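# Stretch robot places yellow foam block in door tote

## Task

Get the yellow foam block into the tote beside the door so that it rests fully inside, with no part sticking out past the rim. The block must stay there on its own once the robot lets go. The robot must not tip over or be left leaning, or the task fails.

## Robot and tools

Robot: a Hello Robot Stretch 3 with one arm. It has a two-wheel base (0.33 m long, 0.34 m wide), a lift that rides up a mast, and a telescoping arm that points out of the robot's RIGHT side. The gripper cannot reach forward by itself; to shift it forward or back you drive the base. On-the-spot turns pivot about the point midway between the drive wheels, 0.05 m behind the front edge. With the arm in and the wrist folded, a turn sweeps a 0.28 m radius. An unfolded, level wrist reaches past that circle.

Frames: the base frame has its origin on the floor between the drive wheels, x forward, y left, z up. hand_pose is reported in this frame, at the point where the closed fingertips meet. The odometry frame is the base frame as it stood at the start. Heading runs -3.142 to 3.142, positive to the left.

execute_actions takes "actions", a list run in order. Each action may have "robot" (a command, a queue, or {"stop": true}), "steps" (1 to 450 control steps at 30 per second, default 1) and "until" (ends the action early once every listed condition holds; only valid with steps). An action with only steps just waits. An empty list only returns the current state and images. If any value is out of range the whole call is rejected and nothing in it runs.

A command holds "base", "joints", "contact_limits", or several of these, all starting together. Base takes exactly one key, and it is a relative move from where the base is when the command begins. translate_m is metres straight ahead (negative is backward), at most 1 in size. rotate_rad is radians of turn in place (positive is counter-clockwise from above, i.e. left), at most 3.2 in size. The base cannot move sideways. Joints is a dict of absolute targets by name; joints left out keep their old targets. Ranges: lift_m 0 to 1.1 (arm height); arm_m 0 to 0.52 (extension); wrist_yaw_rad -1.345 to 4.42 (0 points along the arm, positive toward the front, 3.0 is folded over the base); wrist_pitch_rad -1.57 to 0.451 (0 level, negative tips fingertips down); wrist_roll_rad -2.911 to 2.911; gripper_m -0.089 to 0.179 (wider when larger; the real fingertip gap is 0.007 m less when nearly shut and 0.025 m less when wide; zero gap below 0.007); head_pan_rad -3.953 to 1.73 (0 ahead, positive left, -1.57 faces along the arm); head_tilt_rad -1.53 to 0.419 (negative looks down). contact_limits {"arm_m": n} sets the motor_effort percent (1 to 100) at which that arm motion halts; it lasts until the next arm_m command.

A queue is a list of up to 8 commands, optionally with {"pause_s": s} (up to 15 s), run one after another; each waits for the previous to end "done" ("off_target" also passes for base and gripper). Any other ending drops the rest. New commands act immediately and discard the rest of an older queue. A handy pattern is steps 450 with "until": {"robot": {"status": "ended"}}, which waits until nothing is moving. Other fields can be compared, e.g. {"lift_m": [">", 0.3]}; {"any": {"status": "ended"}} fires when the first motion ends.

Base speed is 0.30 m/s and 1.9 rad/s only when stowed (lift_m under 0.30, arm_m under 0.03, wrist_yaw_rad over 2.54); otherwise 0.10 m/s and 0.63 rad/s.

Gripping: command gripper_m smaller than the block's width; smaller squeezes harder, but overly hard squeezing trips a stall guard that eases off. To let go, open to at least 0.02 above where the pads touched. The reading and "done" do not prove a grasp; check the cameras. To re-squeeze, send a new value.

Wrist safety: fold or unfold the wrist only with lift_m 0.32 to 0.95, wrist_pitch_rad -0.4 and roll near 0. Once folded, lift may drop to 0.25. If yaw is below -0.4, keep pitch at -0.5 or lower.

Tipping: pushing into something rigid with the gripper higher than about 0.45 m can topple the robot; repeated pushes are worse. Never drive while holding or pressing on something fixed, and back away from furniture in small steps. If base_tilt shows a lean, free the gripper and lower lift_m to about 0.2.

Result lines: base_status and joint_status give moving, done, off_target, contact_stop (joint went slack after pressing hard), time_out, stopped, not_commanded or torque_fault (wrist servo off for 10 s). base_status brackets show distance moved so far and the goal. joint_goals, measured_speeds, motor_effort (percent, bracket is peak), refusals, queue and queue_left are also shown. on_its_own appears when the robot has changed a goal, a joint is slack or off, or the base leans 3 degrees or more. "refused:" and "dropped:" lines name the failing goal. lidar_m gives 12 distances in 30-degree sectors (1st ahead, counter-clockwise; 10th is right). wrist_depth_mm and head_depth_mm are 7x7 grids of depths in mm. Each result carries images from head_camera, nav_camera and wrist_camera.

zoom_image takes "camera" (head_camera, nav_camera or wrist_camera) and "region" [x0, y0, x1, y1] in pixels of that camera's latest image, at most 504x504.

finished_scene takes "scene" (its number) and ends it for good. Before calling it, make sure all motion has ended and the block rests inside the tote on its own. Avoid dropping, slamming or hard pushing.

Each tool is called as name([rows], argument=value, ...), one row to a line, values as JSON.

## Session

execute_actions(actions=[])

Scene clock: 0.00 s.
robot.base_odometry: x=+0.000 y=+0.000 heading=+0.000 (m, m, rad; robot's odometry frame)
robot.turned_by_wheels: +0.000 (rad since the last result)
robot.turned_by_imu: +0.000 (rad since the last result)
robot.base_tilt: forward=+0.5 right=-1.5 (deg)
robot.lidar_m: 1.15 1.88 1.37 0.90 0.83 0.84 1.05 1.62 1.50 0.99 0.91 0.92
robot.head_depth_mm: 1049 1049 1049 1039 1033 1033 1029 / 1161 1161 1151 1160 1149 1148 1143 / 1305 1300 1300 1299 1281 1287 1287 / 1481 1470 1480 1471 1479 1461 1450 / 1710 1722 1712 1712 1708 1677 1699 / 1913 2048 2035 2038 2009 2022 2014 / 1931 2130 2131 2110 2115 2120 2111
robot.base_status: not_commanded
robot.joint_positions: lift_m=+0.603 arm_m=-0.002 wrist_yaw_rad=+2.851 wrist_pitch_rad=-0.367 wrist_roll_rad=+0.013 gripper_m=+0.037 head_pan_rad=-0.016 head_tilt_rad=-0.014
robot.joint_goals: lift_m=+0.603 arm_m=-0.002 wrist_yaw_rad=+2.851 wrist_pitch_rad=-0.367 wrist_roll_rad=+0.013 gripper_m=+0.037 head_pan_rad=-0.016 head_tilt_rad=-0.014
robot.joint_status: lift_m=not_commanded arm_m=not_commanded wrist_yaw_rad=not_commanded wrist_pitch_rad=not_commanded wrist_roll_rad=not_commanded gripper_m=not_commanded head_pan_rad=not_commanded head_tilt_rad=not_commanded
robot.measured_speeds: translate_m=+0.000 rotate_rad=+0.000 lift_m=+0.000 arm_m=+0.000 wrist_yaw_rad=+0.000 wrist_pitch_rad=+0.000 wrist_roll_rad=+0.000 head_pan_rad=+0.000 head_tilt_rad=+0.000
robot: refusals=0 queue=idle queue_left=0
robot.motor_effort: left_wheel=-1 right_wheel=-1 lift_m=+24 arm_m=+0 wrist_yaw_rad=+1 wrist_pitch_rad=+6 wrist_roll_rad=+0 gripper_m=+0 head_pan_rad=+0 head_tilt_rad=+1 (%)
robot.hand_pose: x=+0.0448 y=+0.0779 z=+0.6269 quat_wxyz=(+0.229, +0.711, +0.026, +0.665) (m; robot's base frame)
robot.wrist_depth_mm: - 752 936 - - - - / - 815 - - - - - / - 888 - - - - - / 684 961 - - - - - / 721 - - - - - - / 786 - 840 869 864 890 918 / 740 742 746 742 760 761 762
pictures: head_camera (sideways: a quarter turn clockwise sets it upright), nav_camera (sideways: a quarter turn counterclockwise sets it upright), wrist_camera
Images, in order (width x height): head_camera 896x504, nav_camera 672x504, wrist_camera 644x364.

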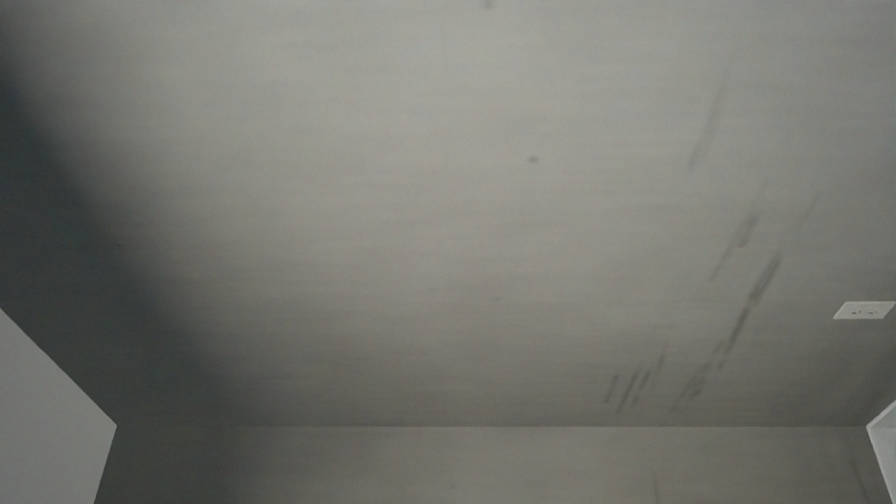

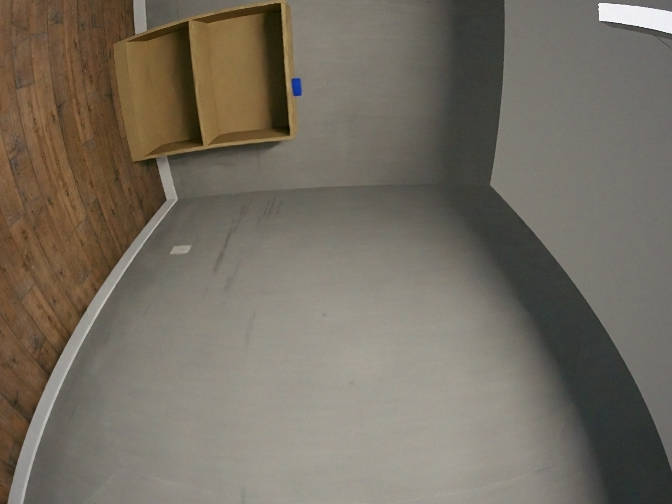

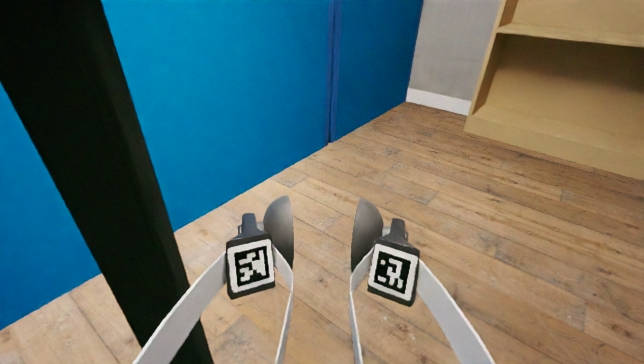

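execute_actions([
  {"robot":{"joints":{"head_pan_rad":-2.6,"head_tilt_rad":-0.6}},"steps":450,"until":{"robot":{"status":"ended"}}},
])

execute_actions([
  {"robot":{"joints":{"head_pan_rad":-3.9,"head_tilt_rad":-0.6}},"steps":450,"until":{"robot":{"status":"ended"}}},
])

Scene clock: 2.03 s.
robot.base_odometry: x=+0.000 y=+0.000 heading=+0.000 (m, m, rad; robot's odometry frame)
robot.turned_by_wheels: +0.000 (rad since the last result)
robot.turned_by_imu: -0.001 (rad since the last result)
robot.base_tilt: forward=+0.4 right=-1.5 (deg)
robot.lidar_m: 1.15 1.88 1.37 0.90 0.83 0.84 1.05 1.62 1.50 0.99 0.91 0.92
robot.head_depth_mm: 1430 1566 1729 1931 1906 1540 1293 / 1420 1558 1708 1923 1897 1546 1306 / 1402 1521 1694 1861 1890 1546 1316 / 1388 1518 1674 1845 1900 1540 1309 / 1372 1493 1662 1827 1906 1547 1308 / 1369 1499 1638 1824 1906 1507 1310 / 1358 1491 1621 1784 1918 1508 1309
robot.base_status: not_commanded
robot.joint_positions: lift_m=+0.603 arm_m=-0.002 wrist_yaw_rad=+2.851 wrist_pitch_rad=-0.367 wrist_roll_rad=+0.013 gripper_m=+0.037 head_pan_rad=-2.593 head_tilt_rad=-0.593
robot.joint_goals: lift_m=+0.603 arm_m=-0.002 wrist_yaw_rad=+2.851 wrist_pitch_rad=-0.367 wrist_roll_rad=+0.013 gripper_m=+0.037 head_pan_rad=-2.600 head_tilt_rad=-0.600
robot.joint_status: lift_m=not_commanded arm_m=not_commanded wrist_yaw_rad=not_commanded wrist_pitch_rad=not_commanded wrist_roll_rad=not_commanded gripper_m=not_commanded head_pan_rad=done head_tilt_rad=done
robot.measured_speeds: translate_m=+0.000 rotate_rad=+0.000 lift_m=+0.000 arm_m=+0.000 wrist_yaw_rad=+0.000 wrist_pitch_rad=+0.000 wrist_roll_rad=+0.000 head_pan_rad=+0.000 head_tilt_rad=+0.000
robot: refusals=0 queue=done queue_left=0
robot.motor_effort: left_wheel=-1(1) right_wheel=-1(1) lift_m=+23(23) arm_m=-1(0) wrist_yaw_rad=+0(0) wrist_pitch_rad=+5(5) wrist_roll_rad=+0(0) gripper_m=+0(0) head_pan_rad=-5(66) head_tilt_rad=-4(39) (%)
robot.hand_pose: x=+0.0448 y=+0.0779 z=+0.6269 quat_wxyz=(+0.229, +0.711, +0.026, +0.665) (m; robot's base frame)
robot.wrist_depth_mm: - 756 924 - - - - / - 825 - - - - - / - 881 - - - - - / 694 937 - - - - - / 749 - - - - - - / 765 - 827 866 848 904 881 / 727 735 741 731 744 754 764
pictures: head_camera (sideways: a quarter turn clockwise sets it upright), nav_camera (sideways: a quarter turn counterclockwise sets it upright), wrist_camera
Images, in order (width x height): head_camera 896x504, nav_camera 672x504, wrist_camera 644x364.

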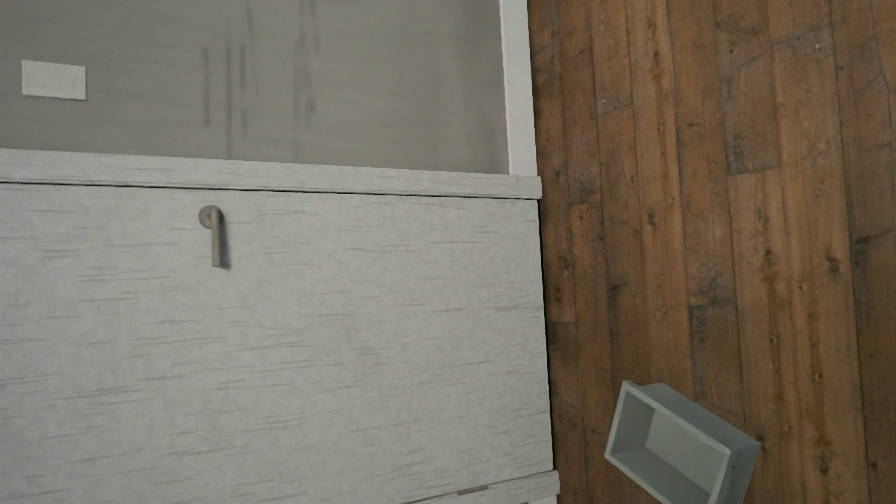

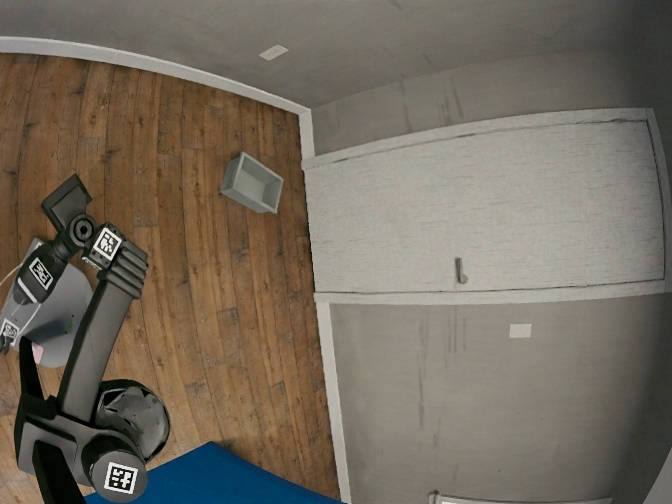

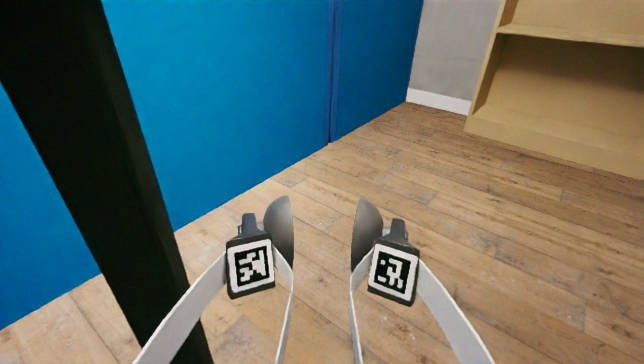

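Scene clock: 3.23 s.
robot.base_odometry: x=+0.000 y=+0.000 heading=+0.000 (m, m, rad; robot's odometry frame)
robot.turned_by_wheels: +0.000 (rad since the last result)
robot.turned_by_imu: +0.000 (rad since the last result)
robot.base_tilt: forward=+0.5 right=-1.6 (deg)
robot.lidar_m: 1.15 1.88 1.37 0.90 0.83 0.84 1.05 1.61 1.50 0.98 0.91 0.92
robot.head_depth_mm: - - - - - - - / 683 743 815 900 1010 - - / 692 754 832 920 1039 1175 1303 / 703 769 847 948 1058 1218 1304 / 718 784 869 968 1094 1254 1302 / 732 803 883 990 1123 1299 1307 / 748 819 906 1014 1158 1339 1303
robot.base_status: not_commanded
robot.joint_positions: lift_m=+0.603 arm_m=-0.002 wrist_yaw_rad=+2.851 wrist_pitch_rad=-0.367 wrist_roll_rad=+0.013 gripper_m=+0.037 head_pan_rad=-3.893 head_tilt_rad=-0.593
robot.joint_goals: lift_m=+0.603 arm_m=-0.002 wrist_yaw_rad=+2.851 wrist_pitch_rad=-0.367 wrist_roll_rad=+0.013 gripper_m=+0.037 head_pan_rad=-3.900 head_tilt_rad=-0.600
robot.joint_status: lift_m=not_commanded arm_m=not_commanded wrist_yaw_rad=not_commanded wrist_pitch_rad=not_commanded wrist_roll_rad=not_commanded gripper_m=not_commanded head_pan_rad=done head_tilt_rad=done
robot.measured_speeds: translate_m=+0.000 rotate_rad=+0.000 lift_m=+0.000 arm_m=+0.000 wrist_yaw_rad=+0.000 wrist_pitch_rad=+0.000 wrist_roll_rad=+0.000 head_pan_rad=+0.000 head_tilt_rad=+0.000
robot: refusals=0 queue=done queue_left=0
robot.motor_effort: left_wheel=-1(1) right_wheel=-1(1) lift_m=+24(24) arm_m=+0(1) wrist_yaw_rad=+1(0) wrist_pitch_rad=+5(5) wrist_roll_rad=+0(0) gripper_m=+0(1) head_pan_rad=-5(64) head_tilt_rad=-5(5) (%)
robot.hand_pose: x=+0.0448 y=+0.0779 z=+0.6269 quat_wxyz=(+0.229, +0.711, +0.026, +0.665) (m; robot's base frame)
robot.wrist_depth_mm: - 757 935 - - - - / - 831 - - - - - / - 881 - - - - - / 694 933 - - - - - / 751 - - - - - - / 777 - 834 853 837 887 896 / 731 741 747 744 745 780 756
pictures: head_camera (sideways: a quarter turn clockwise sets it upright), nav_camera (sideways: a quarter turn counterclockwise sets it upright), wrist_camera
Images, in order (width x height): head_camera 896x504, nav_camera 672x504, wrist_camera 644x364.

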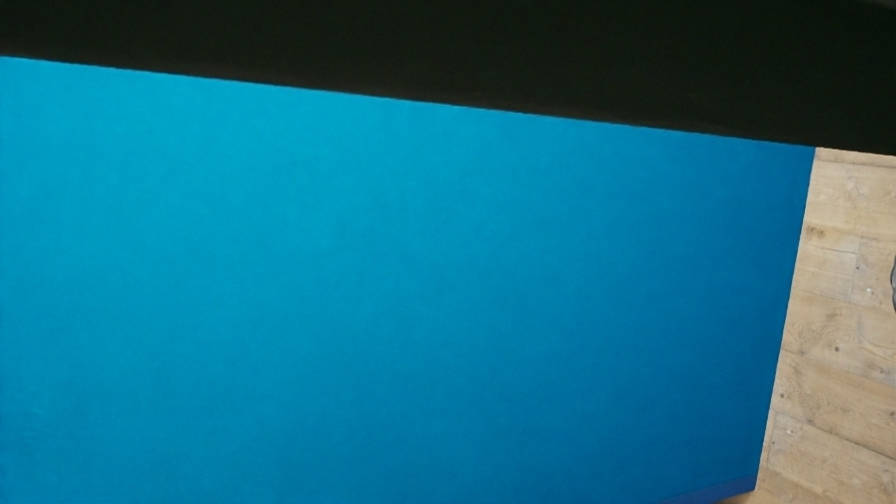

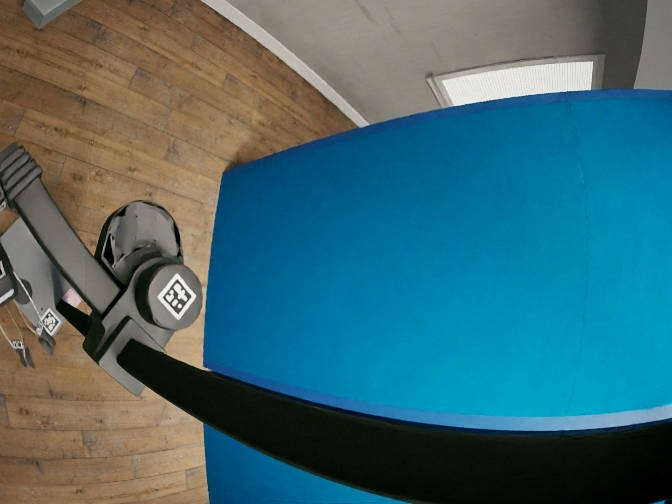

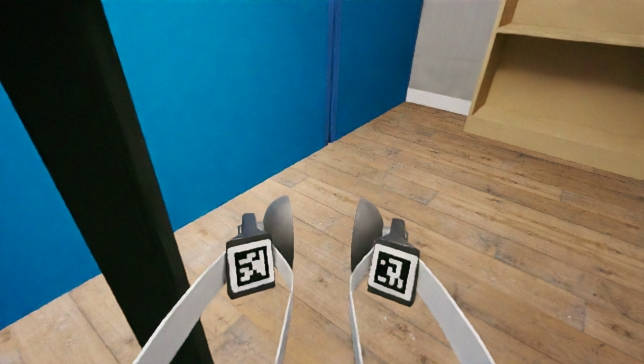

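execute_actions([
  {"robot":[{"joints":{"lift_m":0.27,"wrist_yaw_rad":3.0,"head_pan_rad":-0.8},"base":{"rotate_rad":0.2}},{"base":{"translate_m":-1.0}},{"base":{"translate_m":-0.25}},{"base":{"rotate_rad":2.0}}],"steps":450,"until":{"robot":{"status":"ended"}}},
])

Scene clock: 17.67 s.
robot.base_odometry: x=-1.225 y=-0.248 heading=+2.200 (m, m, rad; robot's odometry frame)
robot.turned_by_wheels: +2.200 (rad since the last result)
robot.turned_by_imu: +2.185 (rad since the last result)
robot.base_tilt: forward=+0.4 right=-1.5 (deg)
robot.lidar_m: 2.08 0.73 0.53 0.50 0.52 0.68 1.46 1.51 2.03 1.15 0.54 0.64
robot.head_depth_mm: 429 480 549 640 770 973 1240 / 444 480 522 577 651 758 948 / 481 523 570 630 701 792 915 / 524 574 633 708 796 915 1082 / 574 634 706 798 914 1078 1250 / 636 709 803 942 1790 1551 1306 / 3062 3359 3534 2463 1920 1552 1312
robot.base_status: done (rotate_rad +1.9998 of +2.0000)
robot.joint_positions: lift_m=+0.270 arm_m=-0.002 wrist_yaw_rad=+2.999 wrist_pitch_rad=-0.368 wrist_roll_rad=+0.013 gripper_m=+0.037 head_pan_rad=-0.807 head_tilt_rad=-0.593
robot.joint_goals: lift_m=+0.270 arm_m=-0.002 wrist_yaw_rad=+3.000 wrist_pitch_rad=-0.368 wrist_roll_rad=+0.013 gripper_m=+0.037 head_pan_rad=-0.800 head_tilt_rad=-0.600
robot.joint_status: lift_m=done arm_m=not_commanded wrist_yaw_rad=done wrist_pitch_rad=not_commanded wrist_roll_rad=not_commanded gripper_m=not_commanded head_pan_rad=done head_tilt_rad=done
robot.measured_speeds: translate_m=+0.000 rotate_rad=+0.000 lift_m=+0.000 arm_m=+0.000 wrist_yaw_rad=+0.000 wrist_pitch_rad=+0.000 wrist_roll_rad=+0.000 head_pan_rad=+0.000 head_tilt_rad=+0.000
robot: refusals=0 queue=done queue_left=0
robot.motor_effort: left_wheel=-5(16) right_wheel=+2(7) lift_m=+18(23) arm_m=-1(1) wrist_yaw_rad=+2(4) wrist_pitch_rad=+6(6) wrist_roll_rad=+0(0) gripper_m=+0(1) head_pan_rad=+5(64) head_tilt_rad=-4(4) (%)
robot.hand_pose: x=+0.0116 y=+0.0851 z=+0.2944 quat_wxyz=(+0.180, +0.707, +0.078, +0.680) (m; robot's base frame)
robot.wrist_depth_mm: 427 - 477 480 503 519 543 / 467 - 511 524 556 573 601 / 504 520 570 576 607 634 668 / 550 572 614 625 652 680 708 / 555 570 - 573 590 595 600 / 473 483 - 501 474 487 494 / - - - - 416 419 419
pictures: head_camera (sideways: a quarter turn clockwise sets it upright), nav_camera (sideways: a quarter turn counterclockwise sets it upright), wrist_camera
Images, in order (width x height): head_camera 896x504, nav_camera 672x504, wrist_camera 644x364.

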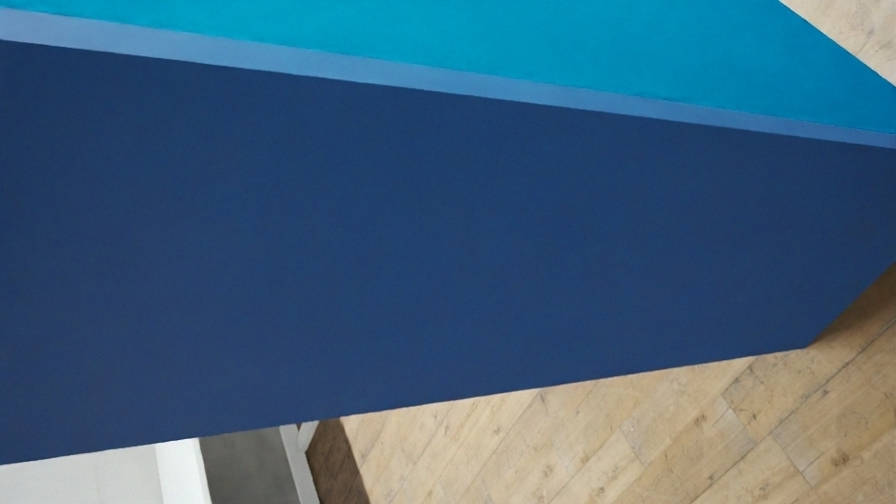

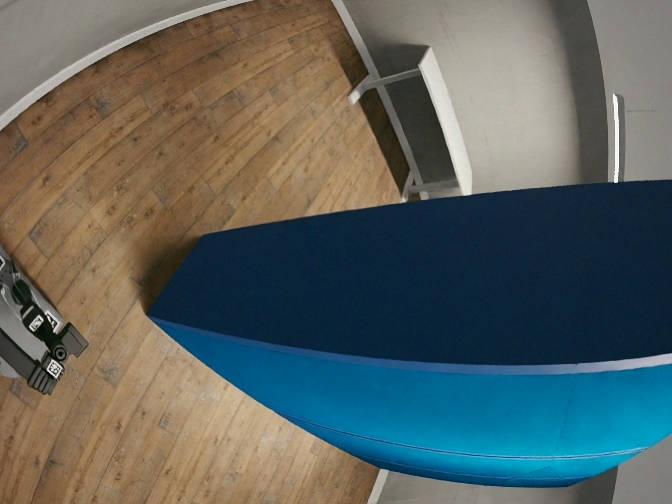

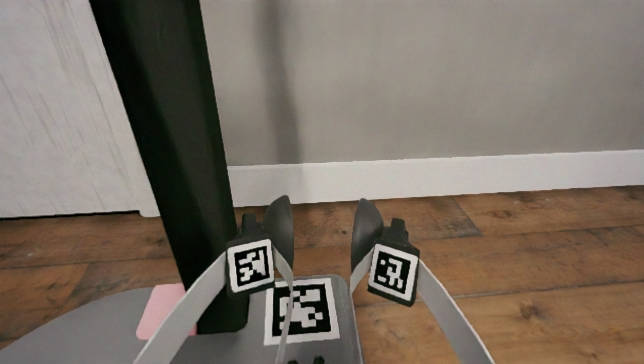

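execute_actions([
  {"robot":[{"joints":{"head_pan_rad":-1.45,"head_tilt_rad":-0.5},"base":{"translate_m":1.0}}],"steps":450,"until":{"robot":{"status":"ended"}}},
])

Scene clock: 22.73 s.
robot.base_odometry: x=-1.813 y=+0.561 heading=+2.200 (m, m, rad; robot's odometry frame)
robot.turned_by_wheels: +0.000 (rad since the last result)
robot.turned_by_imu: -0.001 (rad since the last result)
robot.base_tilt: forward=+0.4 right=-1.4 (deg)
robot.lidar_m: 2.15 0.75 0.54 0.52 0.54 0.73 1.86 0.64 0.52 1.35 2.75 1.97
robot.head_depth_mm: 1934 2018 2172 1874 1552 1586 1341 / 2757 2929 3259 2871 2076 1675 1377 / 2800 3023 3254 2866 2099 1675 1381 / 2820 3022 3275 2855 2114 1688 1373 / 2876 3030 2784 2925 2118 1667 1379 / 2895 3036 3405 2839 2121 1685 1388 / 2935 3188 3444 2870 2144 1673 1388
robot.base_status: done (translate_m +1.0000 of +1.0000)
robot.joint_positions: lift_m=+0.270 arm_m=-0.002 wrist_yaw_rad=+2.999 wrist_pitch_rad=-0.368 wrist_roll_rad=+0.013 gripper_m=+0.037 head_pan_rad=-1.443 head_tilt_rad=-0.508
robot.joint_goals: lift_m=+0.270 arm_m=-0.002 wrist_yaw_rad=+3.000 wrist_pitch_rad=-0.368 wrist_roll_rad=+0.013 gripper_m=+0.037 head_pan_rad=-1.450 head_tilt_rad=-0.500
robot.joint_status: lift_m=done arm_m=not_commanded wrist_yaw_rad=done wrist_pitch_rad=not_commanded wrist_roll_rad=not_commanded gripper_m=not_commanded head_pan_rad=done head_tilt_rad=done
robot.measured_speeds: translate_m=+0.000 rotate_rad=+0.000 lift_m=+0.000 arm_m=+0.000 wrist_yaw_rad=+0.000 wrist_pitch_rad=+0.000 wrist_roll_rad=+0.000 head_pan_rad=+0.000 head_tilt_rad=+0.000
robot: refusals=0 queue=done queue_left=0
robot.motor_effort: left_wheel=-5(10) right_wheel=+1(6) lift_m=+16(18) arm_m=-1(0) wrist_yaw_rad=+2(2) wrist_pitch_rad=+6(6) wrist_roll_rad=+0(0) gripper_m=+0(0) head_pan_rad=-5(51) head_tilt_rad=+4(14) (%)
robot.hand_pose: x=+0.0116 y=+0.0851 z=+0.2943 quat_wxyz=(+0.180, +0.707, +0.078, +0.680) (m; robot's base frame)
robot.wrist_depth_mm: 465 - 484 508 519 541 551 / 497 - 527 543 570 584 621 / 543 552 576 597 622 655 676 / 576 587 621 646 678 697 710 / 564 560 - 579 601 591 592 / 466 491 - 497 469 495 493 / - - - - 412 418 425
pictures: head_camera (sideways: a quarter turn clockwise sets it upright), nav_camera (sideways: a quarter turn counterclockwise sets it upright), wrist_camera
Images, in order (width x height): head_camera 896x504, nav_camera 672x504, wrist_camera 644x364.

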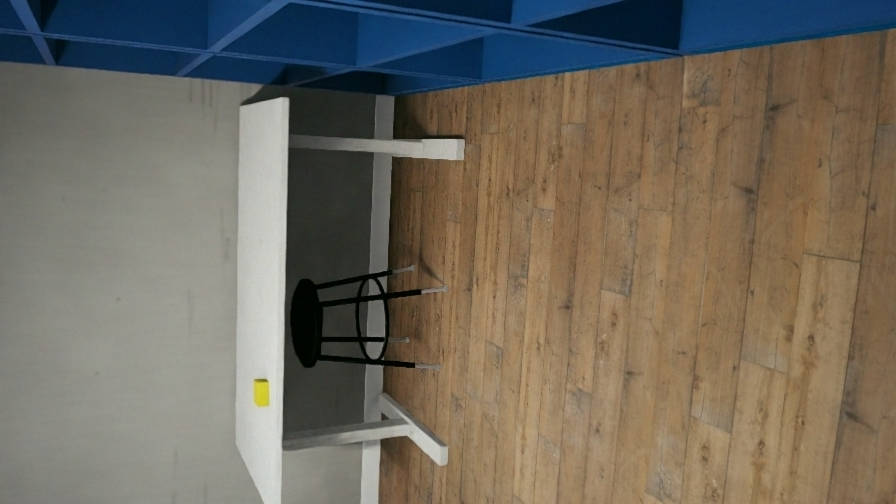

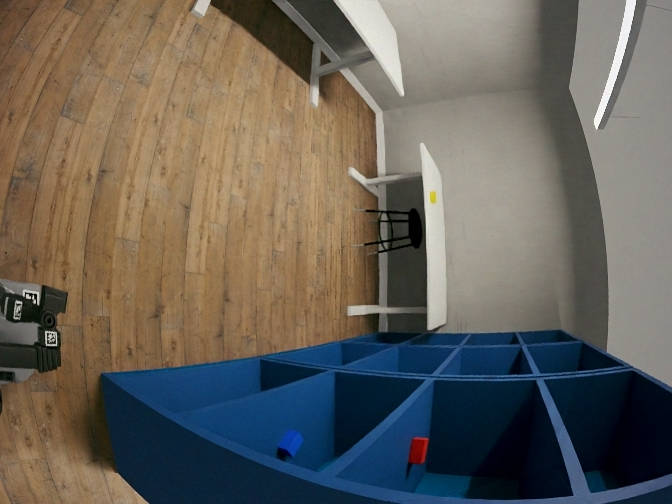

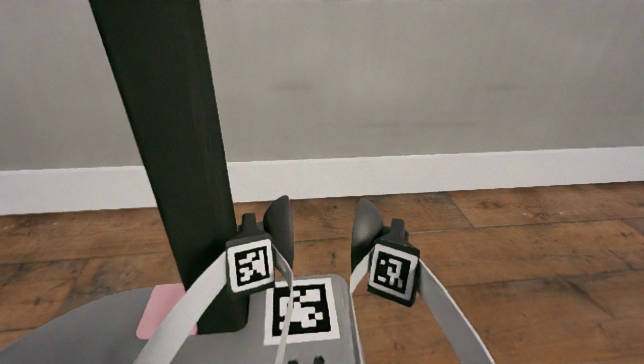

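execute_actions([
  {"robot":[{"joints":{"head_pan_rad":-1.57,"head_tilt_rad":-0.8},"base":{"rotate_rad":-1.1}},{"base":{"translate_m":1.0}},{"base":{"translate_m":0.98}},{"base":{"rotate_rad":1.1}},{"joints":{"lift_m":0.9,"wrist_pitch_rad":-0.4}}],"steps":450,"until":{"robot":{"status":"ended"}}},
  {"steps":450,"until":{"robot":{"status":"ended"}}},
])

Scene clock: 43.43 s.
robot.base_odometry: x=-0.915 y=+2.325 heading=+2.200 (m, m, rad; robot's odometry frame)
robot.turned_by_wheels: +0.000 (rad since the last result)
robot.turned_by_imu: -0.005 (rad since the last result)
robot.base_tilt: forward=+0.4 right=-1.4 (deg)
robot.lidar_m: 1.01 1.49 1.55 2.31 1.74 1.19 1.37 1.23 0.86 0.83 1.07 1.51
robot.head_depth_mm: 1279 1338 1024 898 1645 - 1153 / 1278 1348 1024 903 1618 - 1161 / 1278 1361 1029 904 1579 - - / 1278 1354 1033 906 1582 - 1168 / 1286 1362 1030 907 1621 - 1170 / 1287 1369 1036 907 1543 1361 1199 / 1279 1385 1035 910 1590 1366 1190
robot.base_status: done (rotate_rad +1.0998 of +1.1000)
robot.joint_positions: lift_m=+0.900 arm_m=-0.002 wrist_yaw_rad=+2.999 wrist_pitch_rad=-0.415 wrist_roll_rad=+0.013 gripper_m=+0.037 head_pan_rad=-1.563 head_tilt_rad=-0.791
robot.joint_goals: lift_m=+0.900 arm_m=-0.002 wrist_yaw_rad=+3.000 wrist_pitch_rad=-0.400 wrist_roll_rad=+0.013 gripper_m=+0.037 head_pan_rad=-1.570 head_tilt_rad=-0.800
robot.joint_status: lift_m=done arm_m=not_commanded wrist_yaw_rad=done wrist_pitch_rad=done wrist_roll_rad=not_commanded gripper_m=not_commanded head_pan_rad=done head_tilt_rad=done
robot.measured_speeds: translate_m=+0.000 rotate_rad=+0.000 lift_m=+0.000 arm_m=+0.000 wrist_yaw_rad=+0.000 wrist_pitch_rad=+0.000 wrist_roll_rad=+0.000 head_pan_rad=+0.000 head_tilt_rad=+0.000
robot: refusals=0 queue=done queue_left=0
robot.motor_effort: left_wheel=-5(15) right_wheel=+1(6) lift_m=+29(29) arm_m=-1(1) wrist_yaw_rad=+2(2) wrist_pitch_rad=+5(5) wrist_roll_rad=+0(0) gripper_m=+0(0) head_pan_rad=-5(22) head_tilt_rad=-5(29) (%)
robot.hand_pose: x=+0.0108 y=+0.0795 z=+0.9130 quat_wxyz=(+0.196, +0.705, +0.095, +0.675) (m; robot's base frame)
robot.wrist_depth_mm: - - - - - - - / - - - - - - - / - - - - - - 733 / - - - - - - - / - - - - - - - / - - - - - - - / - - - - - - -
pictures: head_camera (sideways: a quarter turn clockwise sets it upright), nav_camera (sideways: a quarter turn counterclockwise sets it upright), wrist_camera
Images, in order (width x height): head_camera 896x504, nav_camera 672x504, wrist_camera 644x364.

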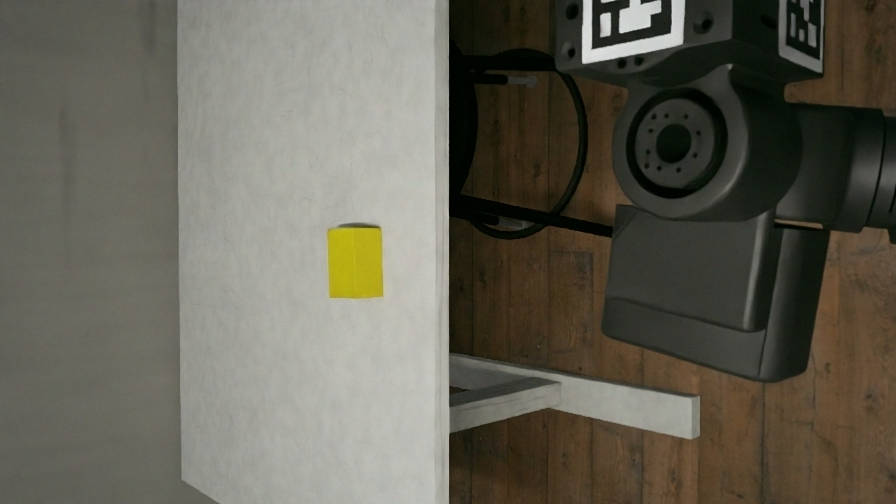

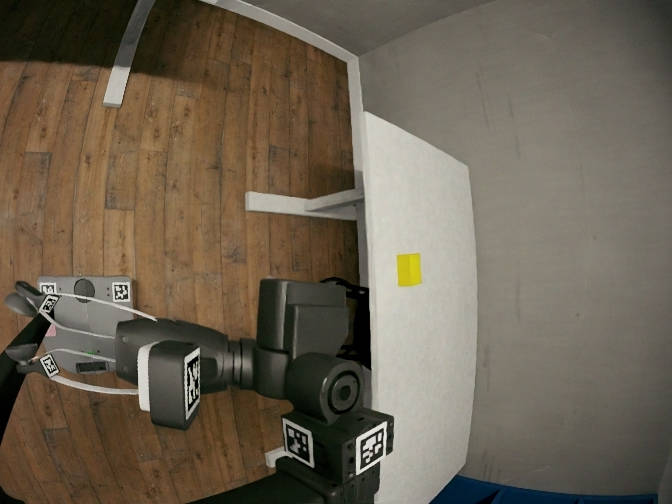

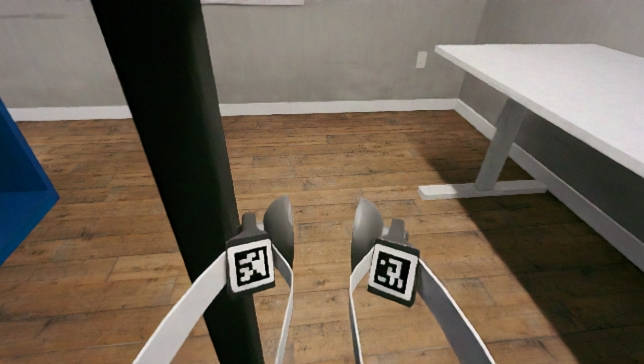

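execute_actions([
  {"robot":[{"joints":{"wrist_yaw_rad":0,"gripper_m":0.17,"lift_m":0.84}},{"joints":{"arm_m":0.15}}],"steps":450,"until":{"robot":{"status":"ended"}}},
])

Scene clock: 49.63 s.
robot.base_odometry: x=-0.915 y=+2.325 heading=+2.200 (m, m, rad; robot's odometry frame)
robot.turned_by_wheels: +0.000 (rad since the last result)
robot.turned_by_imu: -0.002 (rad since the last result)
robot.base_tilt: forward=+0.2 right=-1.5 (deg)
robot.lidar_m: 1.01 1.49 1.55 2.31 1.74 1.20 1.38 1.23 0.86 0.83 1.07 1.51
robot.head_depth_mm: 1271 1341 1019 - - 1340 1186 / 1275 1351 1020 - - 1358 1177 / 1280 1356 1026 - - 1343 1184 / 1281 1355 1033 876 1567 1353 1188 / 1290 1358 1032 908 1573 1355 1191 / 1294 1361 1033 908 1533 1370 1192 / 1280 1374 1039 914 1596 1365 1187
robot.base_status: done (rotate_rad +1.0998 of +1.1000)
robot.joint_positions: lift_m=+0.840 arm_m=+0.150 wrist_yaw_rad=+0.001 wrist_pitch_rad=-0.416 wrist_roll_rad=+0.013 gripper_m=+0.170 head_pan_rad=-1.563 head_tilt_rad=-0.791
robot.joint_goals: lift_m=+0.840 arm_m=+0.150 wrist_yaw_rad=+0.000 wrist_pitch_rad=-0.400 wrist_roll_rad=+0.013 gripper_m=+0.170 head_pan_rad=-1.570 head_tilt_rad=-0.800
robot.joint_status: lift_m=done arm_m=done wrist_yaw_rad=done wrist_pitch_rad=done wrist_roll_rad=not_commanded gripper_m=done head_pan_rad=done head_tilt_rad=done
robot.measured_speeds: translate_m=+0.000 rotate_rad=+0.000 lift_m=+0.000 arm_m=+0.000 wrist_yaw_rad=+0.000 wrist_pitch_rad=+0.000 wrist_roll_rad=+0.000 head_pan_rad=+0.000 head_tilt_rad=+0.000
robot: refusals=0 queue=done queue_left=0
robot.motor_effort: left_wheel=-5(5) right_wheel=+2(2) lift_m=+18(28) arm_m=+5(3) wrist_yaw_rad=-1(2) wrist_pitch_rad=+6(6) wrist_roll_rad=+0(0) gripper_m=+0(83) head_pan_rad=-4(4) head_tilt_rad=-5(5) (%)
robot.hand_pose: x=-0.0212 y=-0.5193 z=+0.8535 quat_wxyz=(+0.688, +0.146, -0.696, -0.147) (m; robot's base frame)
robot.wrist_depth_mm: 964 931 938 911 924 953 915 / - 711 736 757 766 795 788 / 513 514 531 528 548 551 560 / 400 408 412 413 422 427 428 / - 369 913 607 371 370 379 / - - - - - - - / 946 938 945 942 920 973 964
pictures: head_camera (sideways: a quarter turn clockwise sets it upright), nav_camera (sideways: a quarter turn counterclockwise sets it upright), wrist_camera
Images, in order (width x height): head_camera 896x504, nav_camera 672x504, wrist_camera 644x364.

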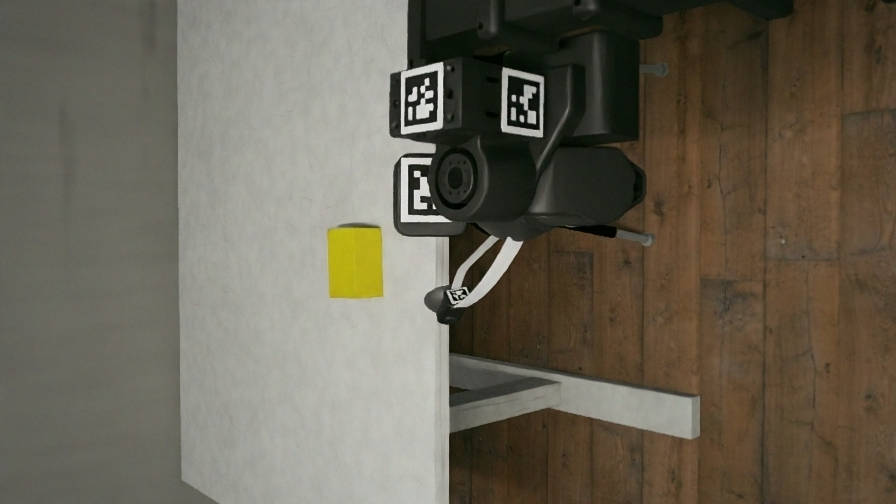

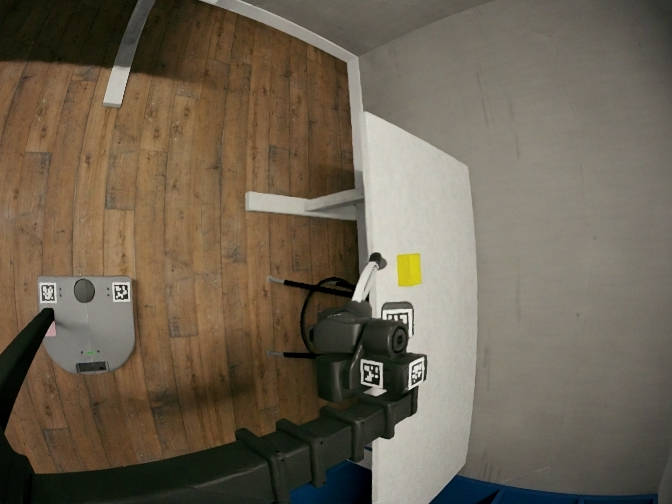

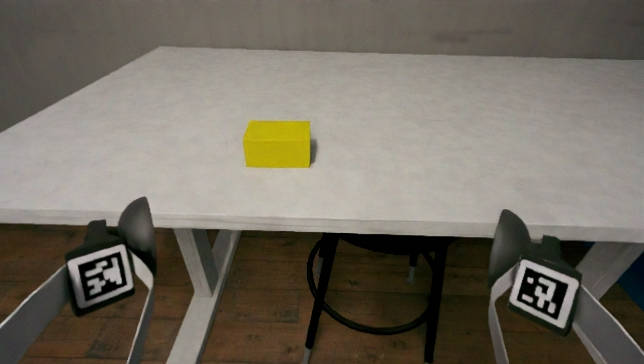

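execute_actions([
  {"robot":[{"joints":{"lift_m":0.745,"arm_m":0.34},"base":{"translate_m":0.06}}],"steps":450,"until":{"robot":{"status":"ended"}}},
])

Scene clock: 52.53 s.
robot.base_odometry: x=-0.950 y=+2.374 heading=+2.200 (m, m, rad; robot's odometry frame)
robot.turned_by_wheels: +0.000 (rad since the last result)
robot.turned_by_imu: -0.001 (rad since the last result)
robot.base_tilt: forward=+0.4 right=-1.4 (deg)
robot.lidar_m: 0.95 1.43 1.51 2.32 1.78 1.25 1.38 1.29 0.88 0.83 1.05 1.44
robot.head_depth_mm: 1277 1334 1020 897 - - 1166 / 1273 1343 1054 - 1566 1348 1186 / 1273 1349 1062 - 1542 1351 1184 / 1283 1346 1027 1723 1564 1351 1186 / 1283 1356 1033 908 1579 1365 1184 / 1277 1368 1030 911 1525 1361 1191 / 1288 1400 1036 913 1584 1359 1188
robot.base_status: done (translate_m +0.0600 of +0.0600)
robot.joint_positions: lift_m=+0.745 arm_m=+0.340 wrist_yaw_rad=+0.001 wrist_pitch_rad=-0.416 wrist_roll_rad=+0.013 gripper_m=+0.170 head_pan_rad=-1.563 head_tilt_rad=-0.791
robot.joint_goals: lift_m=+0.745 arm_m=+0.340 wrist_yaw_rad=+0.000 wrist_pitch_rad=-0.400 wrist_roll_rad=+0.013 gripper_m=+0.170 head_pan_rad=-1.570 head_tilt_rad=-0.800
robot.joint_status: lift_m=done arm_m=done wrist_yaw_rad=done wrist_pitch_rad=done wrist_roll_rad=not_commanded gripper_m=done head_pan_rad=done head_tilt_rad=done
robot.measured_speeds: translate_m=+0.000 rotate_rad=+0.000 lift_m=+0.000 arm_m=+0.000 wrist_yaw_rad=+0.000 wrist_pitch_rad=+0.000 wrist_roll_rad=+0.000 head_pan_rad=+0.000 head_tilt_rad=+0.000
robot: refusals=0 queue=done queue_left=0
robot.motor_effort: left_wheel=-6(8) right_wheel=+2(5) lift_m=+17(15) arm_m=+5(4) wrist_yaw_rad=-1(1) wrist_pitch_rad=+5(6) wrist_roll_rad=+0(0) gripper_m=+0(0) head_pan_rad=-5(4) head_tilt_rad=-5(5) (%)
robot.hand_pose: x=-0.0213 y=-0.7093 z=+0.7585 quat_wxyz=(+0.688, +0.146, -0.696, -0.147) (m; robot's base frame)
robot.wrist_depth_mm: 775 757 761 735 741 737 746 / 439 448 453 464 471 482 495 / 314 319 320 230 332 340 339 / 247 247 238 220 258 260 263 / 202 210 205 206 209 218 214 / - 168 174 175 177 175 180 / 157 158 157 156 156 157 156
pictures: head_camera (sideways: a quarter turn clockwise sets it upright), nav_camera (sideways: a quarter turn counterclockwise sets it upright), wrist_camera
Images, in order (width x height): head_camera 896x504, nav_camera 672x504, wrist_camera 644x364.

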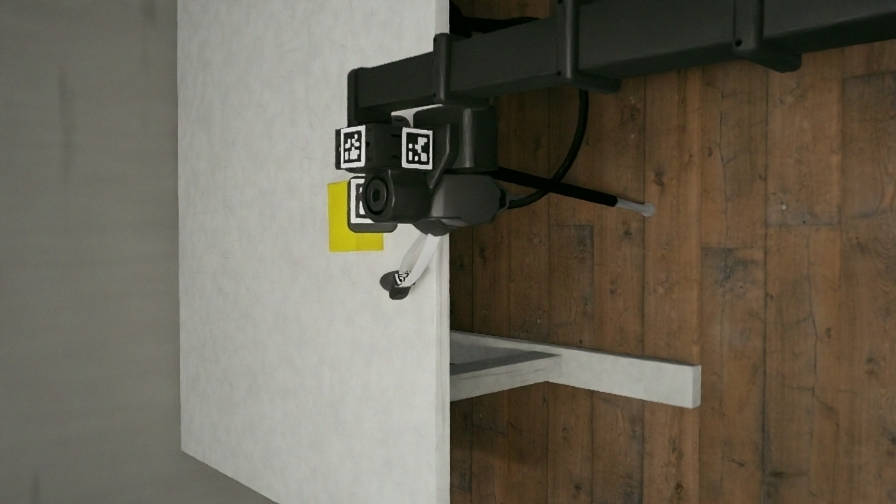

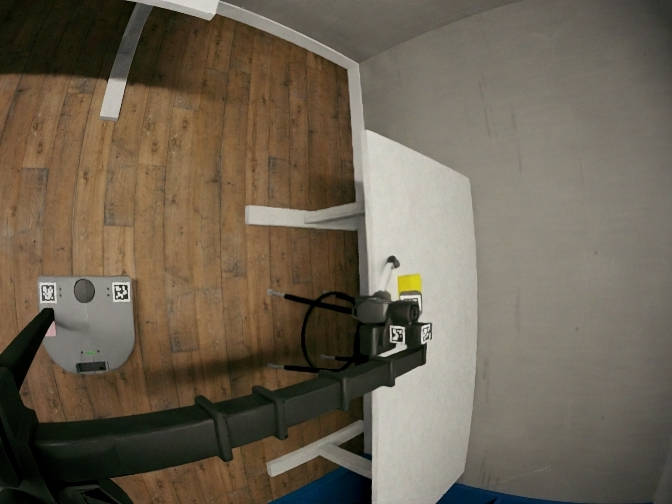

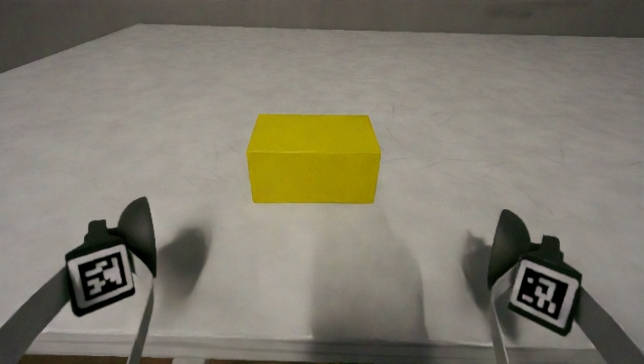

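execute_actions([
  {"robot":[{"joints":{"lift_m":0.725,"arm_m":0.435},"base":{"translate_m":0.007}},{"joints":{"gripper_m":0.125}}],"steps":450,"until":{"robot":{"status":"ended"}}},
])

Scene clock: 55.50 s.
robot.base_odometry: x=-0.954 y=+2.379 heading=+2.200 (m, m, rad; robot's odometry frame)
robot.turned_by_wheels: +0.000 (rad since the last result)
robot.turned_by_imu: -0.001 (rad since the last result)
robot.base_tilt: forward=+0.4 right=-1.6 (deg)
robot.lidar_m: 0.94 1.42 1.51 2.32 1.79 1.26 1.38 1.29 0.88 0.83 1.05 1.43
robot.head_depth_mm: 1269 1338 1020 897 - - - / 1275 1344 1081 1731 1540 1349 1178 / 1277 1350 1100 1533 1533 1352 1182 / 1274 1359 1062 906 1583 1356 1185 / 1280 1366 1032 911 1560 1369 1195 / 1286 1376 1039 909 1547 1355 1183 / 1282 1394 1035 910 1598 1365 1188
robot.base_status: done (translate_m +0.0070 of +0.0070)
robot.joint_positions: lift_m=+0.725 arm_m=+0.435 wrist_yaw_rad=+0.001 wrist_pitch_rad=-0.392 wrist_roll_rad=+0.013 gripper_m=+0.125 head_pan_rad=-1.563 head_tilt_rad=-0.791
robot.joint_goals: lift_m=+0.725 arm_m=+0.435 wrist_yaw_rad=+0.000 wrist_pitch_rad=-0.400 wrist_roll_rad=+0.013 gripper_m=+0.125 head_pan_rad=-1.570 head_tilt_rad=-0.800
robot.joint_status: lift_m=done arm_m=done wrist_yaw_rad=done wrist_pitch_rad=done wrist_roll_rad=not_commanded gripper_m=done head_pan_rad=done head_tilt_rad=done
robot.measured_speeds: translate_m=+0.000 rotate_rad=+0.000 lift_m=+0.000 arm_m=+0.000 wrist_yaw_rad=+0.000 wrist_pitch_rad=+0.000 wrist_roll_rad=+0.000 head_pan_rad=+0.000 head_tilt_rad=+0.000
robot: refusals=0 queue=done queue_left=0
robot.motor_effort: left_wheel=-5(8) right_wheel=+1(4) lift_m=+15(17) arm_m=+5(6) wrist_yaw_rad=+0(0) wrist_pitch_rad=-3(6) wrist_roll_rad=+0(0) gripper_m=-3(84) head_pan_rad=-5(5) head_tilt_rad=-5(6) (%)
robot.hand_pose: x=-0.0214 y=-0.8072 z=+0.7440 quat_wxyz=(+0.689, +0.137, -0.698, -0.139) (m; robot's base frame)
robot.wrist_depth_mm: 690 664 676 675 674 663 662 / 416 430 437 444 456 464 476 / 292 297 303 306 310 317 323 / 226 228 214 155 226 240 242 / 183 191 124 125 129 200 194 / 155 149 132 130 136 - 163 / - 134 135 137 137 138 140
pictures: head_camera (sideways: a quarter turn clockwise sets it upright), nav_camera (sideways: a quarter turn counterclockwise sets it upright), wrist_camera
Images, in order (width x height): head_camera 896x504, nav_camera 672x504, wrist_camera 644x364.

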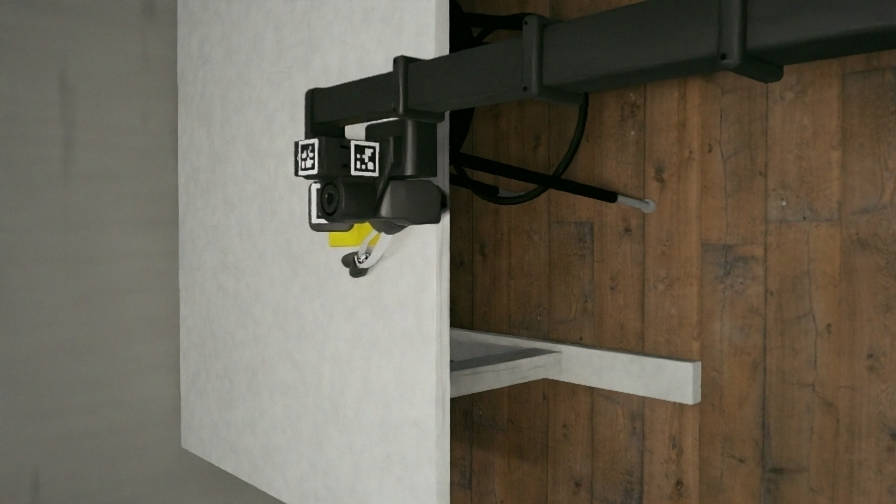

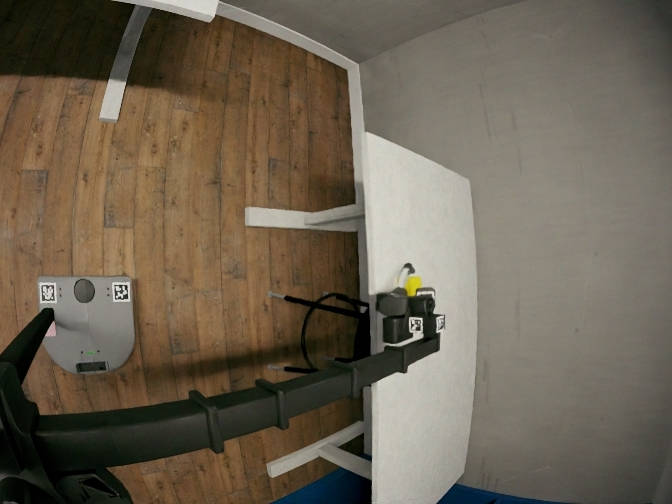

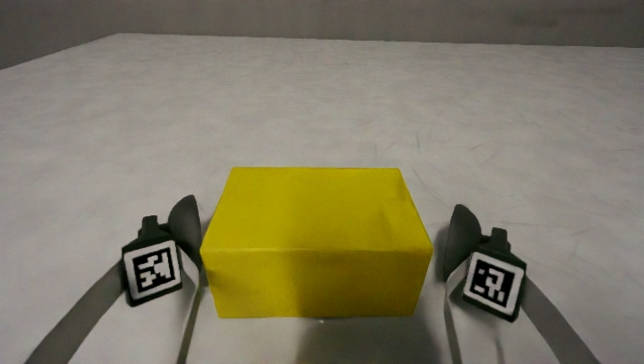

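execute_actions([
  {"robot":[{"joints":{"lift_m":0.733,"arm_m":0.428}},{"joints":{"gripper_m":0.04}},{"joints":{"lift_m":0.785}},{"joints":{"arm_m":0.0,"head_pan_rad":-1.0,"head_tilt_rad":-1.0}}],"steps":450,"until":{"robot":{"status":"ended"}}},
])

Scene clock: 62.93 s.
robot.base_odometry: x=-0.954 y=+2.379 heading=+2.200 (m, m, rad; robot's odometry frame)
robot.turned_by_wheels: +0.000 (rad since the last result)
robot.turned_by_imu: -0.002 (rad since the last result)
robot.base_tilt: forward=+0.4 right=-1.5 (deg)
robot.lidar_m: 0.94 1.42 1.51 2.32 1.78 1.26 1.38 1.29 0.88 0.83 1.05 1.43
robot.head_depth_mm: 1116 923 1299 1555 1382 - - / 1403 920 1685 1523 1385 1240 1111 / 1539 925 1793 1562 1383 1241 1141 / 1647 1915 1801 1573 1393 1246 1126 / 1765 2047 1813 1569 1394 1253 1134 / 1810 1997 1809 1573 1408 1260 1128 / 1643 1819 1822 1581 1387 1259 1134
robot.base_status: done (translate_m +0.0070 of +0.0070)
robot.joint_positions: lift_m=+0.785 arm_m=+0.000 wrist_yaw_rad=+0.000 wrist_pitch_rad=-0.420 wrist_roll_rad=+0.013 gripper_m=+0.054 head_pan_rad=-1.007 head_tilt_rad=-0.988
robot.joint_goals: lift_m=+0.785 arm_m=+0.000 wrist_yaw_rad=+0.000 wrist_pitch_rad=-0.400 wrist_roll_rad=+0.013 gripper_m=+0.053 head_pan_rad=-1.000 head_tilt_rad=-1.000
robot.joint_status: lift_m=done arm_m=done wrist_yaw_rad=done wrist_pitch_rad=done wrist_roll_rad=not_commanded gripper_m=done head_pan_rad=done head_tilt_rad=done
robot.measured_speeds: translate_m=+0.000 rotate_rad=+0.000 lift_m=+0.000 arm_m=+0.000 wrist_yaw_rad=+0.000 wrist_pitch_rad=+0.000 wrist_roll_rad=+0.000 head_pan_rad=+0.000 head_tilt_rad=+0.000
robot: refusals=0 queue=done queue_left=0
robot.on_its_own: gripper_m is held at +0.053, not at your +0.040, by its stall guard, which is not easing now
robot.motor_effort: left_wheel=-4(5) right_wheel=+1(1) lift_m=+29(30) arm_m=-4(10) wrist_yaw_rad=+1(1) wrist_pitch_rad=+7(7) wrist_roll_rad=+0(0) gripper_m=-19(97) head_pan_rad=+5(50) head_tilt_rad=-7(27) (%)
robot.hand_pose: x=-0.0214 y=-0.3695 z=+0.7970 quat_wxyz=(+0.687, +0.147, -0.696, -0.148) (m; robot's base frame)
robot.wrist_depth_mm: - - 954 - - - - / - 557 563 579 592 609 605 / - - 833 469 478 478 466 / - - 530 155 661 - - / - - 128 129 130 - - / - - 145 141 142 - - / 899 881 883 893 901 912 903
pictures: head_camera (sideways: a quarter turn clockwise sets it upright), nav_camera (sideways: a quarter turn counterclockwise sets it upright), wrist_camera
Images, in order (width x height): head_camera 896x504, nav_camera 672x504, wrist_camera 644x364.

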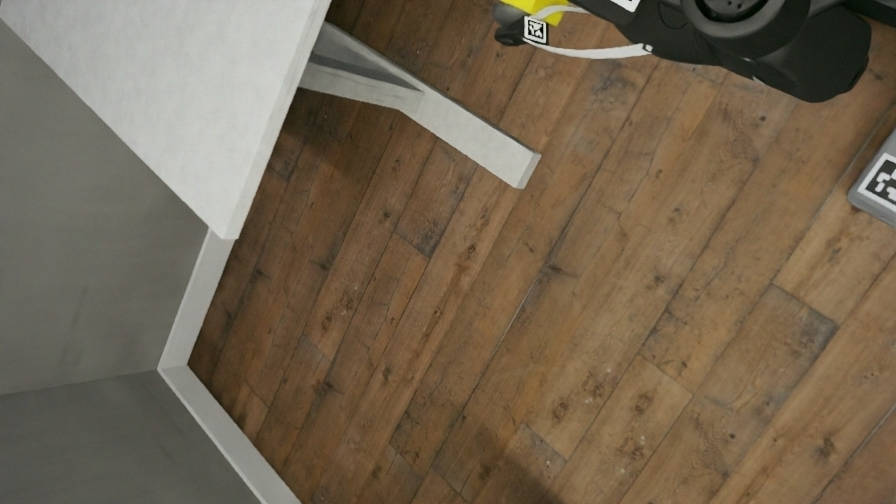

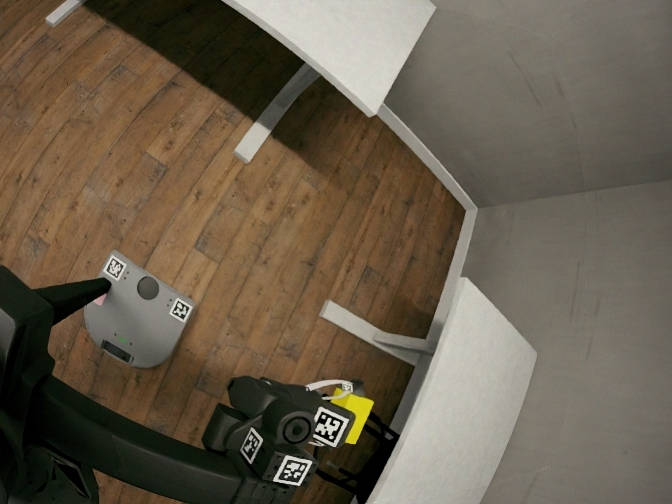

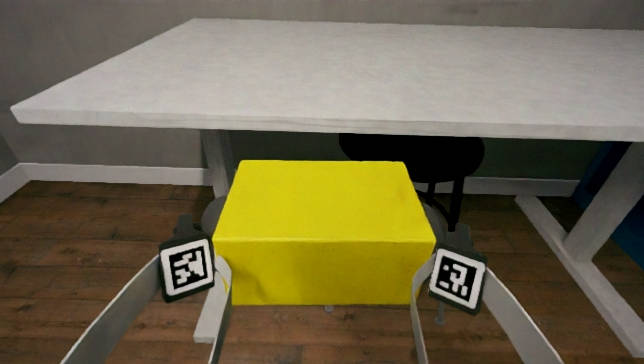

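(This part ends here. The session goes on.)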